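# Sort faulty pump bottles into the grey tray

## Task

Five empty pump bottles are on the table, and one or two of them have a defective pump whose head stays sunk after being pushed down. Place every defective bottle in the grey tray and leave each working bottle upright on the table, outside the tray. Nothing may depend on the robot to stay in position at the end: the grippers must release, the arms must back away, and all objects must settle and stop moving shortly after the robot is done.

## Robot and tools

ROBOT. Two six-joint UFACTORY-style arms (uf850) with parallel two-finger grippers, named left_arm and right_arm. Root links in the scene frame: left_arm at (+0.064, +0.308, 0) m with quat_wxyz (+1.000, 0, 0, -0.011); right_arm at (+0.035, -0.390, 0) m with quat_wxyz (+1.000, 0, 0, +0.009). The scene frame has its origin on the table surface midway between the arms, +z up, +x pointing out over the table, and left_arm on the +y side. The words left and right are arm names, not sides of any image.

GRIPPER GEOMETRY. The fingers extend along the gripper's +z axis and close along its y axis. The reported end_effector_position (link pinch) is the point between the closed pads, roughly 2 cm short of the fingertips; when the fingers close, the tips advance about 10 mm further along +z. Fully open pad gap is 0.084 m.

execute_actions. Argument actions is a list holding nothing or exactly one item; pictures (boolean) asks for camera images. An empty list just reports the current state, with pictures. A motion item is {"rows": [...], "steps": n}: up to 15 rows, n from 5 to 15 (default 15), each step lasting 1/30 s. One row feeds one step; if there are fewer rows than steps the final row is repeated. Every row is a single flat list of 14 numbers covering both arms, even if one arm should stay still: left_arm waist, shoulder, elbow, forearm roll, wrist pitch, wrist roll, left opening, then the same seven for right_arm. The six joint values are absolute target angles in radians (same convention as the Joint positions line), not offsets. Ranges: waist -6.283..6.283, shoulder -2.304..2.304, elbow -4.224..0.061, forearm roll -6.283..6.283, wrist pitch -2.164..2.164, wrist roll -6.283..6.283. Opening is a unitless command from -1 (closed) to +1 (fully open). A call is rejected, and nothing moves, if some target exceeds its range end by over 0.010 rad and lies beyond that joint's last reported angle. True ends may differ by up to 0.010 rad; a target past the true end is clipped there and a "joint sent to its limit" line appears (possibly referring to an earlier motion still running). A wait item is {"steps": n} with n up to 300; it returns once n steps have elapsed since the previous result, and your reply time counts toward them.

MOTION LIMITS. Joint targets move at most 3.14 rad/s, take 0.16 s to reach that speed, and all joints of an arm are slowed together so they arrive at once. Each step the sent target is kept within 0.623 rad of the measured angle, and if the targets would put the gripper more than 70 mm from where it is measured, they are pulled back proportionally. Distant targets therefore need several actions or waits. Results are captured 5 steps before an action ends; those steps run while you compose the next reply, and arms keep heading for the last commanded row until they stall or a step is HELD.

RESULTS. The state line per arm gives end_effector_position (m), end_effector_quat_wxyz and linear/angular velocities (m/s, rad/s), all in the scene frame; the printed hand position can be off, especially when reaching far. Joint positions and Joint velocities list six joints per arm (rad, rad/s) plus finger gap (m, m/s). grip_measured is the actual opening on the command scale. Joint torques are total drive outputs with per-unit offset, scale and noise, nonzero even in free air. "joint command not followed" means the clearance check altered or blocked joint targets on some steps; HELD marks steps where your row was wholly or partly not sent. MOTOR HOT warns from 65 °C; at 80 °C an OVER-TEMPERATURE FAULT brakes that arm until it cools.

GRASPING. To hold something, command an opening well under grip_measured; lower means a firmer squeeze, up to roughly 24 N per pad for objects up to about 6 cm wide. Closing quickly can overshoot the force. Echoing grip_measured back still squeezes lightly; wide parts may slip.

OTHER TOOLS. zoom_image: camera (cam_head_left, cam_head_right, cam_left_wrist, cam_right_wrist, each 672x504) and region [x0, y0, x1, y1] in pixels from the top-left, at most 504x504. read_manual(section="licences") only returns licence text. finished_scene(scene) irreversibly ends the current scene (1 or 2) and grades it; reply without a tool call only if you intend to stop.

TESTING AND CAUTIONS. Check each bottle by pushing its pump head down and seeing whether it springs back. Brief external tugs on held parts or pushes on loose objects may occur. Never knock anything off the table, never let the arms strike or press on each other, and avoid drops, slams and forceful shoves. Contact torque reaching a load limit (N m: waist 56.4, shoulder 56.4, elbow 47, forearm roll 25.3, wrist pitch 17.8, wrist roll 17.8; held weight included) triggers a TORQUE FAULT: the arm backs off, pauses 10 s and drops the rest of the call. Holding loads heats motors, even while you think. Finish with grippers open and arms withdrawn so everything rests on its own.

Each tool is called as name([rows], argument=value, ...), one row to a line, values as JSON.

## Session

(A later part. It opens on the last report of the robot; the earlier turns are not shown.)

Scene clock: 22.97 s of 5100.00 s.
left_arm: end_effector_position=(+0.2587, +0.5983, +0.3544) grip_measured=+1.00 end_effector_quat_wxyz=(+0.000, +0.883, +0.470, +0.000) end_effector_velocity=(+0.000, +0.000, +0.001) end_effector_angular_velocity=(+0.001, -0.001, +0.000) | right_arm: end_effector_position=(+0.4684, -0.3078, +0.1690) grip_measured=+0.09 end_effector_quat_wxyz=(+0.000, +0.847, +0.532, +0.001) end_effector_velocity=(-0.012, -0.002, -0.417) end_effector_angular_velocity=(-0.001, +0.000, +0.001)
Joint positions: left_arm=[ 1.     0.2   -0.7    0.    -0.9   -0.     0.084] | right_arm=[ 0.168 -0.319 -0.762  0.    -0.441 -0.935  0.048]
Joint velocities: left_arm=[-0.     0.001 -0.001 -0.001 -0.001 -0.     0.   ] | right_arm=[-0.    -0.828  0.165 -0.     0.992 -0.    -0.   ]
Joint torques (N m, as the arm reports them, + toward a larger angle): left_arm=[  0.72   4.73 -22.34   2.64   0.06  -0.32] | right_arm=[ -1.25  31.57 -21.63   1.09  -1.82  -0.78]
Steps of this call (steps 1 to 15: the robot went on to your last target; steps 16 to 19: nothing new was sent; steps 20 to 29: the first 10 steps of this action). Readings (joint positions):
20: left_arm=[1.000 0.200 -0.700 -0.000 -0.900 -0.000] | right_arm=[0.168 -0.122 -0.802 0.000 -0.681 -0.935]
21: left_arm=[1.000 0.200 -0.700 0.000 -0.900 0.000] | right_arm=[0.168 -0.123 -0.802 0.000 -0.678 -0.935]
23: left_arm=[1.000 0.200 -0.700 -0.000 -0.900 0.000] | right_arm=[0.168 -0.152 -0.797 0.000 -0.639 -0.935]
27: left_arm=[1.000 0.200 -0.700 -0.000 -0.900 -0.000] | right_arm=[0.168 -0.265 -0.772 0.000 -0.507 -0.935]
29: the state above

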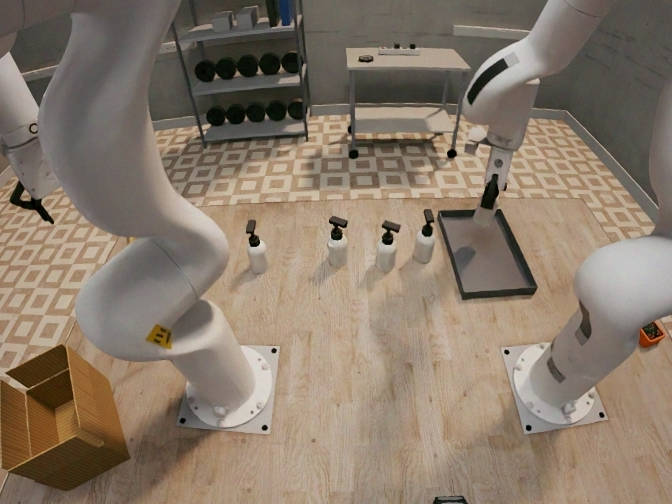

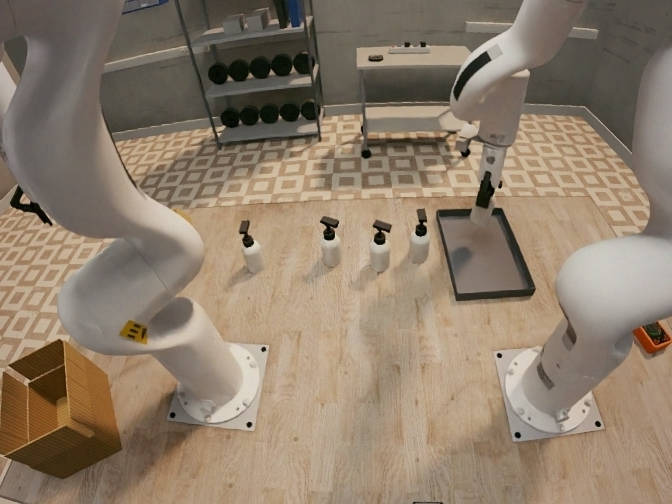

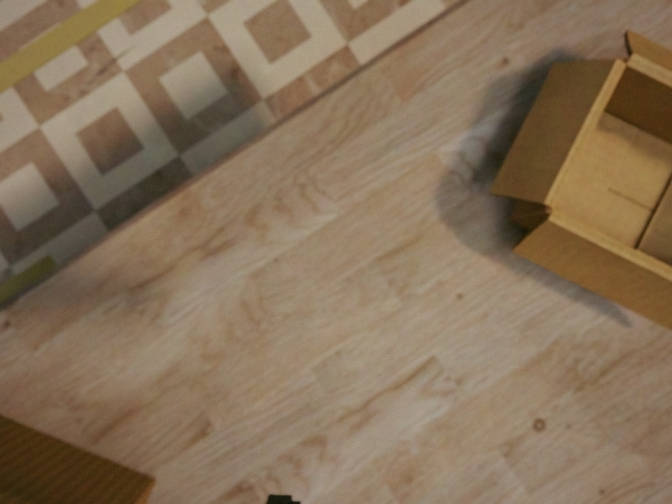

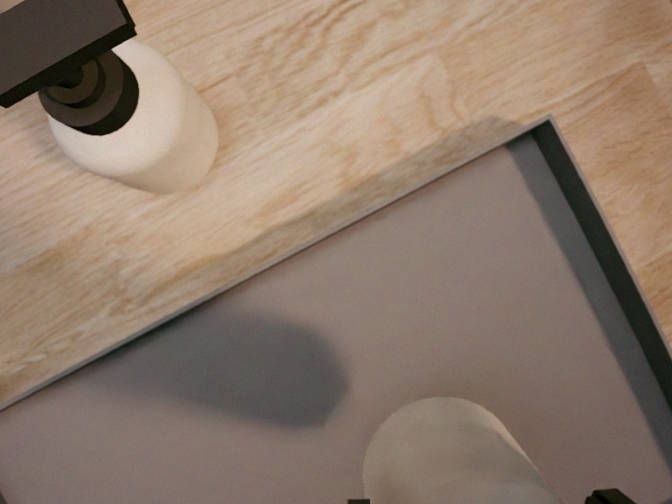

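execute_actions([
  {"rows":[[1,0.2,-0.7,0,-0.9,0,1,0.168,-0.46,-0.732,0,-0.272,-0.935,-0.8],[1,0.2,-0.7,0,-0.9,0,1,0.168,-0.46,-0.732,0,-0.272,-0.935,-0.8],[1,0.2,-0.7,0,-0.9,0,1,0.168,-0.46,-0.732,0,-0.272,-0.935,-0.8],[1,0.2,-0.7,0,-0.9,0,1,0.168,-0.46,-0.732,0,-0.272,-0.935,-0.8],[1,0.2,-0.7,0,-0.9,0,1,0.168,-0.46,-0.732,0,-0.272,-0.935,-0.8],[1,0.2,-0.7,0,-0.9,0,1,0.168,-0.46,-0.732,0,-0.272,-0.935,-0.8],[1,0.2,-0.7,0,-0.9,0,1,0.168,-0.46,-0.732,0,-0.272,-0.935,-0.8],[1,0.2,-0.7,0,-0.9,0,1,0.168,-0.46,-0.732,0,-0.272,-0.935,-0.2],[1,0.2,-0.7,0,-0.9,0,1,0.168,-0.46,-0.732,0,-0.272,-0.935,0.9]],"steps":15},
])

execute_actions([
  {"rows":[[1,0.2,-0.7,0,-0.9,0,1,0.168,-0.46,-0.732,0,-0.272,-0.935,1],[1,0.2,-0.7,0,-0.9,0,1,0.168,-0.46,-0.732,0,-0.272,-0.935,1],[1,0.2,-0.7,0,-0.9,0,1,0.168,-0.46,-0.732,0,-0.272,-0.935,1],[1,0.2,-0.7,0,-0.9,0,1,0.168,-0.1215,-0.802,0,-0.681,-0.935,1]],"steps":15},
])

execute_actions([
  {"rows":[[1,0.2,-0.7,0,-0.9,0,1,0.168,-0.1215,-0.802,0,-0.681,-0.935,1],[1,0.2,-0.7,0,-0.9,0,1,0.168,-0.1215,-0.802,0,-0.681,-0.935,1],[1,0.2,-0.7,0,-0.9,0,1,0.168,-0.1215,-0.802,0,-0.681,-0.935,1],[1,0.2,-0.7,0,-0.9,0,1,0.742,-0.2,-0.93,0,-0.73,0.742,-1]],"steps":15},
])

execute_actions([
  {"steps":25},
])

execute_actions([
  {"rows":[[1,0.2,-0.7,0,-0.9,0,1,0.742,-0.33,-0.967,0,-0.637,0.742,-1],[1,0.2,-0.7,0,-0.9,0,1,0.742,-0.33,-0.967,0,-0.637,0.742,-1],[1,0.2,-0.7,0,-0.9,0,1,0.742,-0.33,-0.967,0,-0.637,0.742,-1],[1,0.2,-0.7,0,-0.9,0,1,0.742,-0.33,-0.967,0,-0.637,0.742,-1],[1,0.2,-0.7,0,-0.9,0,1,0.742,-0.4,-0.955,0,-0.555,0.742,-1],[1,0.2,-0.7,0,-0.9,0,1,0.742,-0.4,-0.955,0,-0.555,0.742,-1],[1,0.2,-0.7,0,-0.9,0,1,0.742,-0.45,-0.946,0,-0.496,0.742,-1],[1,0.2,-0.7,0,-0.9,0,1,0.742,-0.45,-0.946,0,-0.496,0.742,-1],[1,0.2,-0.7,0,-0.9,0,1,0.742,-0.49,-0.938,0,-0.448,0.742,-1]],"steps":15},
])

execute_actions([
  {"rows":[[1,0.2,-0.7,0,-0.9,0,1,0.742,-0.49,-0.938,0,-0.448,0.742,-1],[1,0.2,-0.7,0,-0.9,0,1,0.742,-0.49,-0.938,0,-0.448,0.742,-1],[1,0.2,-0.7,0,-0.9,0,1,0.742,-0.49,-0.938,0,-0.448,0.742,-1],[1,0.2,-0.7,0,-0.9,0,1,0.742,-0.49,-0.938,0,-0.448,0.742,-1],[1,0.2,-0.7,0,-0.9,0,1,0.742,-0.49,-0.938,0,-0.448,0.742,-1],[1,0.2,-0.7,0,-0.9,0,1,0.742,-0.49,-0.938,0,-0.448,0.742,-1],[1,0.2,-0.7,0,-0.9,0,1,0.742,-0.3,-0.97,0,-0.67,0.742,-1]],"steps":15},
])

execute_actions([
  {"rows":[[1,0.2,-0.7,0,-0.9,0,1,0.742,-0.3,-0.97,0,-0.67,0.742,-1],[1,0.2,-0.7,0,-0.9,0,1,0.742,-0.3,-0.97,0,-0.67,0.742,-1],[1,0.2,-0.7,0,-0.9,0,1,0.742,-0.3,-0.97,0,-0.67,0.742,-1],[1,0.2,-0.7,0,-0.9,0,1,0.867,-0.54,-1.31,0,-0.77,0.867,-1]],"steps":15},
])

execute_actions([
  {"steps":15},
])

execute_actions([
  {"rows":[[1,0.2,-0.7,0,-0.9,0,1,0.867,-0.57,-1.306,0,-0.736,0.867,-1],[1,0.2,-0.7,0,-0.9,0,1,0.867,-0.57,-1.306,0,-0.736,0.867,-1],[1,0.2,-0.7,0,-0.9,0,1,0.867,-0.57,-1.306,0,-0.736,0.867,-1],[1,0.2,-0.7,0,-0.9,0,1,0.867,-0.63,-1.294,0,-0.664,0.867,-1],[1,0.2,-0.7,0,-0.9,0,1,0.867,-0.63,-1.294,0,-0.664,0.867,-1],[1,0.2,-0.7,0,-0.9,0,1,0.867,-0.67,-1.286,0,-0.616,0.867,-1],[1,0.2,-0.7,0,-0.9,0,1,0.867,-0.67,-1.286,0,-0.616,0.867,-1],[1,0.2,-0.7,0,-0.9,0,1,0.867,-0.7,-1.28,0,-0.58,0.867,-1]],"steps":15},
])

execute_actions([
  {"rows":[[1,0.2,-0.7,0,-0.9,0,1,0.867,-0.7,-1.28,0,-0.58,0.867,-1],[1,0.2,-0.7,0,-0.9,0,1,0.867,-0.7,-1.28,0,-0.58,0.867,-1],[1,0.2,-0.7,0,-0.9,0,1,0.867,-0.7,-1.28,0,-0.58,0.867,-1],[1,0.2,-0.7,0,-0.9,0,1,0.867,-0.7,-1.28,0,-0.58,0.867,-1],[1,0.2,-0.7,0,-0.9,0,1,0.867,-0.7,-1.28,0,-0.58,0.867,-1],[1,0.2,-0.7,0,-0.9,0,1,0.867,-0.7,-1.28,0,-0.58,0.867,-1],[1,0.2,-0.7,0,-0.9,0,1,0.867,-0.5,-1.31,0,-0.81,0.867,-1]],"steps":15},
])

execute_actions([
  {"rows":[[1,0.2,-0.7,0,-0.9,0,1,0.867,-0.5,-1.31,0,-0.81,0.867,-1],[1,0.2,-0.7,0,-0.9,0,1,0.867,-0.5,-1.31,0,-0.81,0.867,-1],[1,0.2,-0.7,0,-0.9,0,1,0.867,-0.5,-1.31,0,-0.81,0.867,-1],[1,0.2,-0.7,0,-0.9,0,1,-0.3,-0.1,-0.9,0,-0.8,-0.3,1]],"steps":15},
])

execute_actions([
  {"steps":30},
], pictures=true)

zoom_image(camera="cam_head_left", region=[220,170,560,320])

Scene clock: 25.07 s of 5100.00 s.
left_arm: end_effector_position=(+0.2587, +0.5983, +0.3544) grip_measured=+1.00 end_effector_quat_wxyz=(+0.000, +0.883, +0.470, +0.000) end_effector_velocity=(+0.000, -0.000, +0.000) end_effector_angular_velocity=(-0.000, -0.000, -0.000) | right_arm: end_effector_position=(+0.4601, -0.3096, +0.0990) grip_measured=+0.29 end_effector_quat_wxyz=(+0.000, +0.847, +0.532, -0.000) end_effector_velocity=(+0.000, +0.000, -0.000) end_effector_angular_velocity=(+0.000, -0.001, +0.001)
Joint positions: left_arm=[ 1.     0.2   -0.7   -0.    -0.9   -0.     0.084] | right_arm=[ 0.168 -0.46  -0.732 -0.    -0.272 -0.935  0.056]
Joint velocities: left_arm=[-0.     0.    -0.    -0.    -0.001  0.     0.   ] | right_arm=[ 0.001 -0.001  0.    -0.001  0.002  0.     0.186]
Joint torques (N m, as the arm reports them, + toward a larger angle): left_arm=[  1.32   8.45 -20.51   2.68   0.29  -0.39] | right_arm=[  0.65  36.34 -21.09   2.21  -0.47  -0.73]
Steps of this call (steps 1 to 5: the last 5 steps of your previous action; steps 6 to 30: the robot went on to your last target; steps 31 to 53: nothing new was sent; steps 54 to 63: the first 10 steps of this action). Readings (joint positions):
54: left_arm=[1.000 0.200 -0.700 0.000 -0.900 -0.000] | right_arm=[0.168 -0.455 -0.733 0.000 -0.278 -0.935]
55: left_arm=[1.000 0.200 -0.700 -0.000 -0.900 -0.000] | right_arm=[0.168 -0.456 -0.733 0.000 -0.277 -0.935]
57: left_arm=[1.000 0.200 -0.700 -0.000 -0.900 -0.000] | right_arm=[0.168 -0.458 -0.732 -0.000 -0.274 -0.935]
61: left_arm=[1.000 0.200 -0.700 -0.000 -0.900 0.000] | right_arm=[0.168 -0.460 -0.732 -0.000 -0.272 -0.935]
63: the state above

Scene clock: 25.57 s of 5100.00 s.
left_arm: end_effector_position=(+0.2587, +0.5983, +0.3544) grip_measured=+1.00 end_effector_quat_wxyz=(+0.000, +0.883, +0.470, +0.000) end_effector_velocity=(+0.000, -0.000, -0.000) end_effector_angular_velocity=(-0.001, +0.000, -0.000) | right_arm: end_effector_position=(+0.4677, -0.3081, +0.1574) grip_measured=+1.00 end_effector_quat_wxyz=(+0.000, +0.847, +0.532, +0.000) end_effector_velocity=(+0.036, +0.007, +0.421) end_effector_angular_velocity=(+0.007, -0.034, -0.002)
Joint positions: left_arm=[ 1.     0.2   -0.7   -0.    -0.9   -0.     0.084] | right_arm=[ 0.168 -0.342 -0.757  0.    -0.414 -0.935  0.084]
Joint velocities: left_arm=[-0.001 -0.     0.    -0.    -0.    -0.    -0.   ] | right_arm=[-0.001  0.831 -0.18   0.001 -0.977  0.    -0.   ]
Joint torques (N m, as the arm reports them, + toward a larger angle): left_arm=[  2.57   8.46 -23.76   3.12   0.26   0.18] | right_arm=[  0.84  29.18 -20.76   2.05  -0.5   -0.76]
Steps of this call (steps 1 to 5: the last 5 steps of your previous action; steps 6 to 15: the first 10 steps of this action). Readings (joint positions):
6: left_arm=[1.000 0.200 -0.700 0.000 -0.900 0.000] | right_arm=[0.168 -0.460 -0.732 0.000 -0.272 -0.935]
7: left_arm=[1.000 0.200 -0.700 0.000 -0.900 0.000] | right_arm=[0.168 -0.460 -0.732 -0.000 -0.272 -0.935]
9: left_arm=[1.000 0.200 -0.700 -0.000 -0.900 -0.000] | right_arm=[0.168 -0.460 -0.732 0.000 -0.272 -0.935]
13: left_arm=[1.000 0.200 -0.700 0.000 -0.900 0.000] | right_arm=[0.168 -0.401 -0.743 -0.000 -0.347 -0.935]
15: the state above

Scene clock: 26.07 s of 5100.00 s.
left_arm: end_effector_position=(+0.2587, +0.5983, +0.3544) grip_measured=+1.00 end_effector_quat_wxyz=(+0.000, +0.883, +0.470, +0.000) end_effector_velocity=(-0.000, -0.000, -0.000) end_effector_angular_velocity=(-0.001, +0.001, +0.001) | right_arm: end_effector_position=(+0.4556, -0.2519, +0.2669) grip_measured=+0.01 end_effector_quat_wxyz=(-0.000, +0.851, +0.525, -0.001) end_effector_velocity=(-0.063, +0.397, +0.035) end_effector_angular_velocity=(-0.001, -0.005, -0.201)
Joint positions: left_arm=[ 1.     0.2   -0.7   -0.    -0.9    0.     0.084] | right_arm=[ 0.298 -0.152 -0.829 -0.    -0.679 -0.787  0.044]
Joint velocities: left_arm=[ 0.001 -0.     0.001 -0.    -0.    -0.    -0.   ] | right_arm=[ 0.898 -0.097 -0.203 -0.    -0.101  1.098 -0.196]
Joint torques (N m, as the arm reports them, + toward a larger angle): left_arm=[  1.99   8.98 -21.1    3.77  -0.1   -0.42] | right_arm=[  0.78  32.37 -28.08   2.62  -0.38  -0.62]
Steps of this call (steps 1 to 5: the last 5 steps of your previous action; steps 6 to 15: the first 10 steps of this action). Readings (joint positions):
6: left_arm=[1.000 0.200 -0.700 -0.000 -0.900 0.000] | right_arm=[0.168 -0.181 -0.790 0.000 -0.608 -0.935]
7: left_arm=[1.000 0.200 -0.700 -0.000 -0.900 -0.000] | right_arm=[0.168 -0.160 -0.795 0.000 -0.631 -0.935]
9: left_arm=[1.000 0.200 -0.700 0.000 -0.900 -0.000] | right_arm=[0.168 -0.139 -0.799 0.000 -0.658 -0.935]
13: left_arm=[1.000 0.200 -0.700 0.000 -0.900 -0.000] | right_arm=[0.235 -0.144 -0.815 -0.000 -0.673 -0.859]
15: the state above

Scene clock: 26.90 s of 5100.00 s.
left_arm: end_effector_position=(+0.2587, +0.5983, +0.3544) grip_measured=+1.00 end_effector_quat_wxyz=(+0.000, +0.883, +0.470, +0.000) end_effector_velocity=(+0.000, +0.000, +0.001) end_effector_angular_velocity=(+0.001, -0.002, +0.001) | right_arm: end_effector_position=(+0.3790, -0.0644, +0.2842) grip_measured=-1.00 end_effector_quat_wxyz=(+0.000, +1.000, +0.022, -0.000) end_effector_velocity=(-0.006, +0.008, +0.001) end_effector_angular_velocity=(-0.000, +0.001, -0.284)
Joint positions: left_arm=[ 1.     0.2   -0.7    0.    -0.9    0.     0.084] | right_arm=[ 0.739 -0.2   -0.929 -0.    -0.73   0.714  0.   ]
Joint velocities: left_arm=[ 0.     0.002 -0.001 -0.002 -0.     0.     0.   ] | right_arm=[ 0.021 -0.002 -0.005  0.    -0.003  0.304  0.   ]
Joint torques (N m, as the arm reports them, + toward a larger angle): left_arm=[  3.09   6.34 -22.4    2.84   0.07  -0.27] | right_arm=[ -0.8   32.36 -30.32   2.37  -0.43  -1.05]
Kept back: nothing.
Steps of this call (steps 1 to 5: the last 5 steps of your previous action; steps 6 to 25: the robot went on to your last target). Readings (joint positions):
1: left_arm=[1.000 0.200 -0.700 0.000 -0.900 0.000] | right_arm=[0.328 -0.155 -0.835 0.000 -0.683 -0.750]
2: left_arm=[1.000 0.200 -0.700 -0.000 -0.900 -0.000] | right_arm=[0.357 -0.158 -0.842 -0.000 -0.686 -0.710]
4: left_arm=[1.000 0.200 -0.700 0.000 -0.900 0.000] | right_arm=[0.414 -0.165 -0.855 0.000 -0.692 -0.624]
8: left_arm=[1.000 0.200 -0.700 0.000 -0.900 -0.000] | right_arm=[0.522 -0.176 -0.880 0.000 -0.705 -0.419]
25: the state above

Scene clock: 27.23 s of 5100.00 s.
left_arm: end_effector_position=(+0.2587, +0.5983, +0.3544) grip_measured=+1.00 end_effector_quat_wxyz=(+0.000, +0.883, +0.470, +0.000) end_effector_velocity=(+0.000, -0.000, +0.000) end_effector_angular_velocity=(+0.000, -0.001, -0.001) | right_arm: end_effector_position=(+0.3991, -0.0439, +0.1943) grip_measured=-1.00 end_effector_quat_wxyz=(+0.000, +1.000, +0.010, -0.001) end_effector_velocity=(+0.019, +0.019, -0.423) end_effector_angular_velocity=(-0.009, +0.009, -0.007)
Joint positions: left_arm=[ 1.     0.2   -0.7    0.    -0.9   -0.     0.084] | right_arm=[ 0.742 -0.399 -0.95  -0.    -0.552  0.741  0.   ]
Joint velocities: left_arm=[-0.     0.    -0.    -0.    -0.     0.001  0.   ] | right_arm=[ 0.002 -0.774  0.098 -0.001  0.86   0.009  0.   ]
Joint torques (N m, as the arm reports them, + toward a larger angle): left_arm=[  4.09   5.81 -21.87   2.6    0.18  -0.32] | right_arm=[  0.46  43.64 -26.12   2.35  -0.41  -0.7 ]
Steps of this call (steps 1 to 10: the first 10 steps of this action). Readings (joint positions):
1: left_arm=[1.000 0.200 -0.700 -0.000 -0.900 0.000] | right_arm=[0.740 -0.200 -0.930 -0.000 -0.730 0.723]
2: left_arm=[1.000 0.200 -0.700 0.000 -0.900 -0.000] | right_arm=[0.741 -0.202 -0.931 -0.000 -0.728 0.728]
4: left_arm=[1.000 0.200 -0.700 -0.000 -0.900 -0.000] | right_arm=[0.741 -0.236 -0.943 0.000 -0.702 0.735]
8: left_arm=[1.000 0.200 -0.700 -0.000 -0.900 -0.000] | right_arm=[0.742 -0.346 -0.955 0.000 -0.609 0.740]
10: the state above

Scene clock: 27.73 s of 5100.00 s.
left_arm: end_effector_position=(+0.2587, +0.5983, +0.3544) grip_measured=+1.00 end_effector_quat_wxyz=(+0.000, +0.883, +0.470, +0.000) end_effector_velocity=(-0.000, +0.000, +0.000) end_effector_angular_velocity=(+0.001, -0.000, +0.000) | right_arm: end_effector_position=(+0.3990, -0.0438, +0.1617) grip_measured=-1.00 end_effector_quat_wxyz=(+0.002, +1.000, +0.009, -0.002) end_effector_velocity=(-0.008, -0.007, +0.395) end_effector_angular_velocity=(-0.029, +0.029, +0.002)
Joint positions: left_arm=[ 1.     0.2   -0.7   -0.    -0.9   -0.     0.084] | right_arm=[ 0.742 -0.458 -0.942 -0.    -0.489  0.742  0.   ]
Joint velocities: left_arm=[ 0.001  0.    -0.     0.     0.     0.    -0.   ] | right_arm=[ 0.001  0.722 -0.096 -0.001 -0.86  -0.     0.   ]
Joint torques (N m, as the arm reports them, + toward a larger angle): left_arm=[  1.31   6.92 -22.36   2.63   0.11  -0.23] | right_arm=[  0.97  83.3  -41.88   2.46  -0.47  -0.73]
Steps of this call (steps 1 to 5: the last 5 steps of your previous action; steps 6 to 15: the first 10 steps of this action). Readings (joint positions):
6: left_arm=[1.000 0.200 -0.700 0.000 -0.900 -0.000] | right_arm=[0.742 -0.480 -0.939 -0.000 -0.460 0.742]
7: left_arm=[1.000 0.200 -0.700 0.000 -0.900 0.000] | right_arm=[0.742 -0.482 -0.939 -0.000 -0.457 0.742]
9: left_arm=[1.000 0.200 -0.700 0.000 -0.900 0.000] | right_arm=[0.742 -0.485 -0.939 0.000 -0.452 0.742]
13: left_arm=[1.000 0.200 -0.700 -0.000 -0.900 0.000] | right_arm=[0.742 -0.485 -0.940 0.000 -0.454 0.742]
15: the state above

Scene clock: 28.23 s of 5100.00 s.
left_arm: end_effector_position=(+0.2587, +0.5983, +0.3544) grip_measured=+1.00 end_effector_quat_wxyz=(+0.000, +0.883, +0.470, +0.000) end_effector_velocity=(-0.000, +0.000, -0.000) end_effector_angular_velocity=(-0.000, +0.001, +0.000) | right_arm: end_effector_position=(+0.4099, +0.0084, +0.2515) grip_measured=-1.00 end_effector_quat_wxyz=(+0.001, +1.000, +0.009, -0.001) end_effector_velocity=(+0.075, +0.405, +0.012) end_effector_angular_velocity=(+0.001, -0.002, +0.012)
Joint positions: left_arm=[ 1.     0.2   -0.7   -0.    -0.9    0.     0.084] | right_arm=[ 0.797 -0.411 -1.12   0.    -0.711  0.797  0.   ]
Joint velocities: left_arm=[ 0.001 -0.     0.     0.001 -0.    -0.     0.   ] | right_arm=[ 0.407 -0.759 -1.09  -0.    -0.329  0.395  0.   ]
Joint torques (N m, as the arm reports them, + toward a larger angle): left_arm=[  2.42  10.8  -21.89   2.77   0.25  -0.27] | right_arm=[ -1.7   43.23 -27.64   2.6   -0.52  -0.84]
Steps of this call (steps 1 to 5: the last 5 steps of your previous action; steps 6 to 15: the first 10 steps of this action). Readings (joint positions):
6: left_arm=[1.000 0.200 -0.700 0.000 -0.900 -0.000] | right_arm=[0.742 -0.323 -0.967 0.000 -0.639 0.742]
7: left_arm=[1.000 0.200 -0.700 -0.000 -0.900 0.000] | right_arm=[0.742 -0.315 -0.968 0.000 -0.649 0.742]
9: left_arm=[1.000 0.200 -0.700 0.000 -0.900 -0.000] | right_arm=[0.742 -0.308 -0.969 0.000 -0.660 0.742]
13: left_arm=[1.000 0.200 -0.700 0.000 -0.900 0.000] | right_arm=[0.769 -0.358 -1.045 -0.000 -0.689 0.771]
15: the state above

Scene clock: 28.73 s of 5100.00 s.
left_arm: end_effector_position=(+0.2587, +0.5983, +0.3544) grip_measured=+1.00 end_effector_quat_wxyz=(+0.000, +0.883, +0.470, +0.000) end_effector_velocity=(+0.000, -0.000, -0.000) end_effector_angular_velocity=(-0.002, +0.000, -0.000) | right_arm: end_effector_position=(+0.4182, +0.0779, +0.2527) grip_measured=-1.00 end_effector_quat_wxyz=(+0.000, +1.000, +0.009, -0.000) end_effector_velocity=(+0.000, +0.006, +0.000) end_effector_angular_velocity=(+0.002, -0.002, +0.001)
Joint positions: left_arm=[ 1.     0.2   -0.7   -0.    -0.9    0.     0.084] | right_arm=[ 0.866 -0.539 -1.309 -0.    -0.77   0.867  0.   ]
Joint velocities: left_arm=[-0.001 -0.    -0.    -0.001 -0.001  0.     0.   ] | right_arm=[ 0.006 -0.009 -0.014  0.    -0.002  0.004  0.   ]
Joint torques (N m, as the arm reports them, + toward a larger angle): left_arm=[  1.64   6.96 -22.07   2.11   0.41  -0.28] | right_arm=[  1.57  47.6  -30.     2.46  -0.42  -0.78]
Kept back: nothing.
Steps of this call (steps 1 to 5: the last 5 steps of your previous action; steps 6 to 15: the robot went on to your last target). Readings (joint positions):
1: left_arm=[1.000 0.200 -0.700 -0.000 -0.900 0.000] | right_arm=[0.811 -0.436 -1.156 0.000 -0.722 0.811]
2: left_arm=[1.000 0.200 -0.700 -0.000 -0.900 -0.000] | right_arm=[0.824 -0.461 -1.193 0.000 -0.733 0.824]
4: left_arm=[1.000 0.200 -0.700 -0.000 -0.900 -0.000] | right_arm=[0.847 -0.503 -1.255 0.000 -0.751 0.846]
8: left_arm=[1.000 0.200 -0.700 -0.000 -0.900 -0.000] | right_arm=[0.863 -0.532 -1.297 0.000 -0.766 0.862]
15: the state above

Scene clock: 29.07 s of 5100.00 s.
left_arm: end_effector_position=(+0.2587, +0.5983, +0.3544) grip_measured=+1.00 end_effector_quat_wxyz=(+0.000, +0.883, +0.470, +0.000) end_effector_velocity=(-0.000, +0.000, +0.000) end_effector_angular_velocity=(-0.001, +0.000, +0.001) | right_arm: end_effector_position=(+0.4214, +0.0825, +0.1729) grip_measured=-1.00 end_effector_quat_wxyz=(+0.001, +1.000, +0.009, -0.001) end_effector_velocity=(-0.014, -0.016, -0.389) end_effector_angular_velocity=(-0.058, +0.046, +0.002)
Joint positions: left_arm=[ 1.     0.2   -0.7    0.    -0.9   -0.     0.084] | right_arm=[ 0.867 -0.657 -1.288 -0.    -0.634  0.867  0.   ]
Joint velocities: left_arm=[ 0.001 -0.    -0.001 -0.    -0.002 -0.    -0.   ] | right_arm=[ 0.001 -0.559  0.128 -0.001  0.613  0.     0.   ]
Joint torques (N m, as the arm reports them, + toward a larger angle): left_arm=[  2.33   8.06 -21.73   1.97   0.28  -0.36] | right_arm=[  0.87  71.07 -35.24   2.56  -0.76  -0.78]
Steps of this call (steps 1 to 10: the first 10 steps of this action). Readings (joint positions):
1: left_arm=[1.000 0.200 -0.700 -0.000 -0.900 0.000] | right_arm=[0.866 -0.539 -1.309 -0.000 -0.770 0.867]
2: left_arm=[1.000 0.200 -0.700 -0.000 -0.900 0.000] | right_arm=[0.867 -0.541 -1.309 -0.000 -0.767 0.867]
4: left_arm=[1.000 0.200 -0.700 -0.000 -0.900 -0.000] | right_arm=[0.867 -0.556 -1.308 0.000 -0.751 0.867]
8: left_arm=[1.000 0.200 -0.700 -0.000 -0.900 0.000] | right_arm=[0.867 -0.615 -1.298 0.000 -0.680 0.867]
10: the state above

Scene clock: 29.57 s of 5100.00 s.
left_arm: end_effector_position=(+0.2587, +0.5983, +0.3544) grip_measured=+1.00 end_effector_quat_wxyz=(+0.000, +0.883, +0.470, +0.000) end_effector_velocity=(-0.001, +0.000, -0.001) end_effector_angular_velocity=(-0.002, +0.002, +0.001) | right_arm: end_effector_position=(+0.4200, +0.0807, +0.1620) grip_measured=-1.00 end_effector_quat_wxyz=(+0.003, +1.000, +0.009, -0.003) end_effector_velocity=(-0.017, -0.022, +0.413) end_effector_angular_velocity=(-0.049, +0.039, +0.001)
Joint positions: left_arm=[ 1.     0.2   -0.7   -0.    -0.9    0.     0.084] | right_arm=[ 0.867 -0.671 -1.282 -0.    -0.619  0.867  0.   ]
Joint velocities: left_arm=[ 0.002 -0.002 -0.     0.001 -0.     0.001  0.   ] | right_arm=[-0.     0.642 -0.058 -0.002 -0.763  0.     0.   ]
Joint torques (N m, as the arm reports them, + toward a larger angle): left_arm=[  0.54   8.64 -21.34   2.19   0.41  -0.48] | right_arm=[  0.88  97.1  -49.01   2.92  -0.36  -0.76]
Steps of this call (steps 1 to 5: the last 5 steps of your previous action; steps 6 to 15: the first 10 steps of this action). Readings (joint positions):
6: left_arm=[1.000 0.200 -0.700 -0.000 -0.900 -0.000] | right_arm=[0.867 -0.694 -1.282 0.000 -0.587 0.867]
7: left_arm=[1.000 0.200 -0.700 0.000 -0.900 -0.000] | right_arm=[0.867 -0.695 -1.282 0.000 -0.586 0.867]
9: left_arm=[1.000 0.200 -0.700 -0.000 -0.900 0.000] | right_arm=[0.867 -0.696 -1.282 0.000 -0.584 0.867]
13: left_arm=[1.000 0.200 -0.700 -0.000 -0.900 0.000] | right_arm=[0.867 -0.695 -1.282 0.000 -0.586 0.867]
15: the state above

Scene clock: 30.07 s of 5100.00 s.
left_arm: end_effector_position=(+0.2587, +0.5983, +0.3544) grip_measured=+1.00 end_effector_quat_wxyz=(+0.000, +0.883, +0.470, +0.000) end_effector_velocity=(+0.000, -0.000, +0.000) end_effector_angular_velocity=(-0.001, -0.001, +0.001) | right_arm: end_effector_position=(+0.4460, +0.0144, +0.2819) grip_measured=-0.03 end_effector_quat_wxyz=(+0.000, +1.000, +0.010, -0.000) end_effector_velocity=(+0.177, -0.384, +0.068) end_effector_angular_velocity=(+0.001, -0.000, +0.002)
Joint positions: left_arm=[ 1.     0.2   -0.7   -0.    -0.9   -0.     0.084] | right_arm=[ 0.759 -0.441 -1.239 -0.    -0.798  0.758  0.043]
Joint velocities: left_arm=[-0.     0.    -0.    -0.001 -0.    -0.001 -0.   ] | right_arm=[-0.69   0.406  0.405 -0.    -0.001 -0.692  0.192]
Joint torques (N m, as the arm reports them, + toward a larger angle): left_arm=[  2.07  10.19 -22.81   3.13   0.46  -0.45] | right_arm=[ -0.14  41.39 -29.32   2.47  -0.45  -0.84]
Steps of this call (steps 1 to 5: the last 5 steps of your previous action; steps 6 to 15: the first 10 steps of this action). Readings (joint positions):
6: left_arm=[1.000 0.200 -0.700 -0.000 -0.900 -0.000] | right_arm=[0.867 -0.540 -1.304 0.000 -0.762 0.867]
7: left_arm=[1.000 0.200 -0.700 -0.000 -0.900 -0.000] | right_arm=[0.867 -0.525 -1.307 0.000 -0.777 0.867]
9: left_arm=[1.000 0.200 -0.700 0.000 -0.900 0.000] | right_arm=[0.867 -0.511 -1.309 0.000 -0.794 0.867]
13: left_arm=[1.000 0.200 -0.700 0.000 -0.900 -0.000] | right_arm=[0.807 -0.470 -1.267 0.000 -0.797 0.804]
15: the state above

Scene clock: 31.07 s of 5100.00 s.
left_arm: end_effector_position=(+0.2587, +0.5983, +0.3544) grip_measured=+1.00 end_effector_quat_wxyz=(+0.000, +0.883, +0.470, +0.000) end_effector_velocity=(-0.000, -0.000, -0.000) end_effector_angular_velocity=(-0.002, +0.001, +0.001) | right_arm: end_effector_position=(+0.5101, -0.4000, +0.3146) grip_measured=+1.00 end_effector_quat_wxyz=(+0.000, +1.000, +0.009, -0.000) end_effector_velocity=(-0.095, -0.412, +0.015) end_effector_angular_velocity=(-0.000, -0.001, -0.004)
Joint positions: left_arm=[ 1.     0.2   -0.7   -0.    -0.9    0.     0.084] | right_arm=[-0.04  -0.167 -0.966 -0.    -0.799 -0.041  0.084]
Joint velocities: left_arm=[ 0.    -0.001 -0.    -0.    -0.001 -0.    -0.   ] | right_arm=[-0.871  0.225  0.222 -0.    -0.002 -0.867 -0.   ]
Joint torques (N m, as the arm reports them, + toward a larger angle): left_arm=[  2.18   7.16 -20.93   3.43   0.36  -0.23] | right_arm=[  1.73  31.12 -30.73   2.65  -0.45  -0.73]
Kept back: nothing.
Steps of this call (steps 1 to 5: the last 5 steps of your previous action; steps 6 to 30: the robot went on to your last target). Readings (joint positions):
1: left_arm=[1.000 0.200 -0.700 -0.000 -0.900 -0.000] | right_arm=[0.736 -0.428 -1.225 -0.000 -0.798 0.735]
2: left_arm=[1.000 0.200 -0.700 -0.000 -0.900 -0.000] | right_arm=[0.712 -0.415 -1.212 -0.000 -0.798 0.711]
4: left_arm=[1.000 0.200 -0.700 -0.000 -0.900 -0.000] | right_arm=[0.663 -0.390 -1.187 -0.000 -0.798 0.662]
8: left_arm=[1.000 0.200 -0.700 0.000 -0.900 0.000] | right_arm=[0.563 -0.344 -1.142 -0.000 -0.798 0.563]
30: the state above

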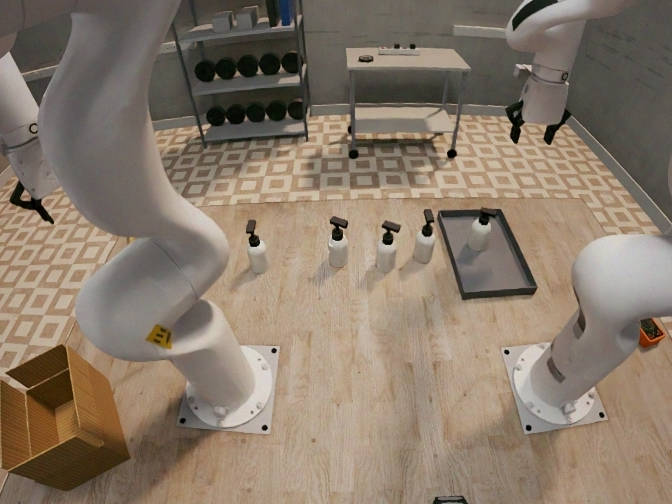

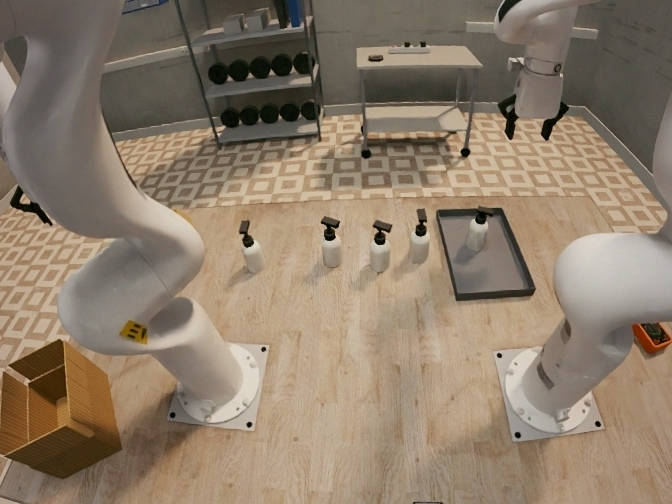

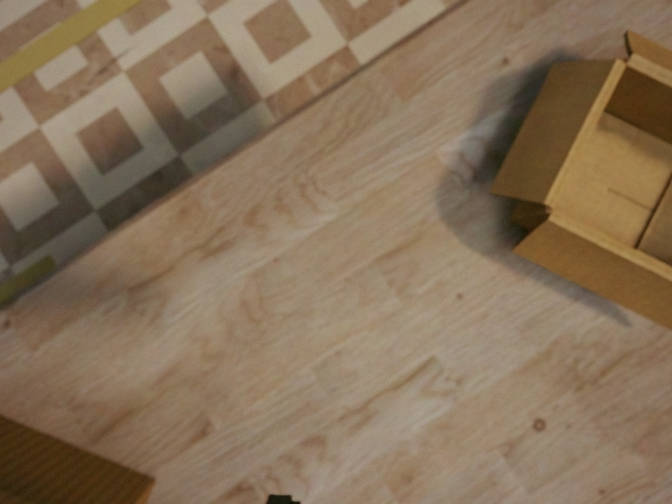

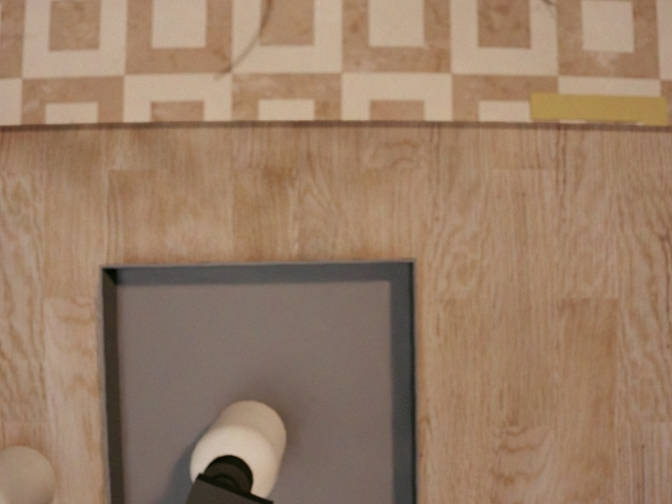

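Region (220, 170, 560, 320) of cam_head_left's 672x504 image, scaled by 1.482, with more detail than that image has; it fills the top 222 rows of this view, and the rest is white.

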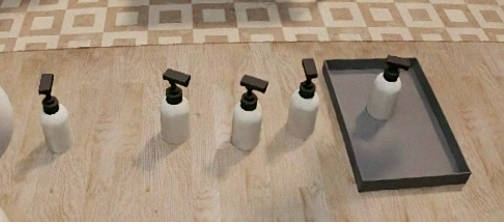

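Heads bottomed out and popped back up.

finished_scene(scene=2)

The scene is finished: the task was done.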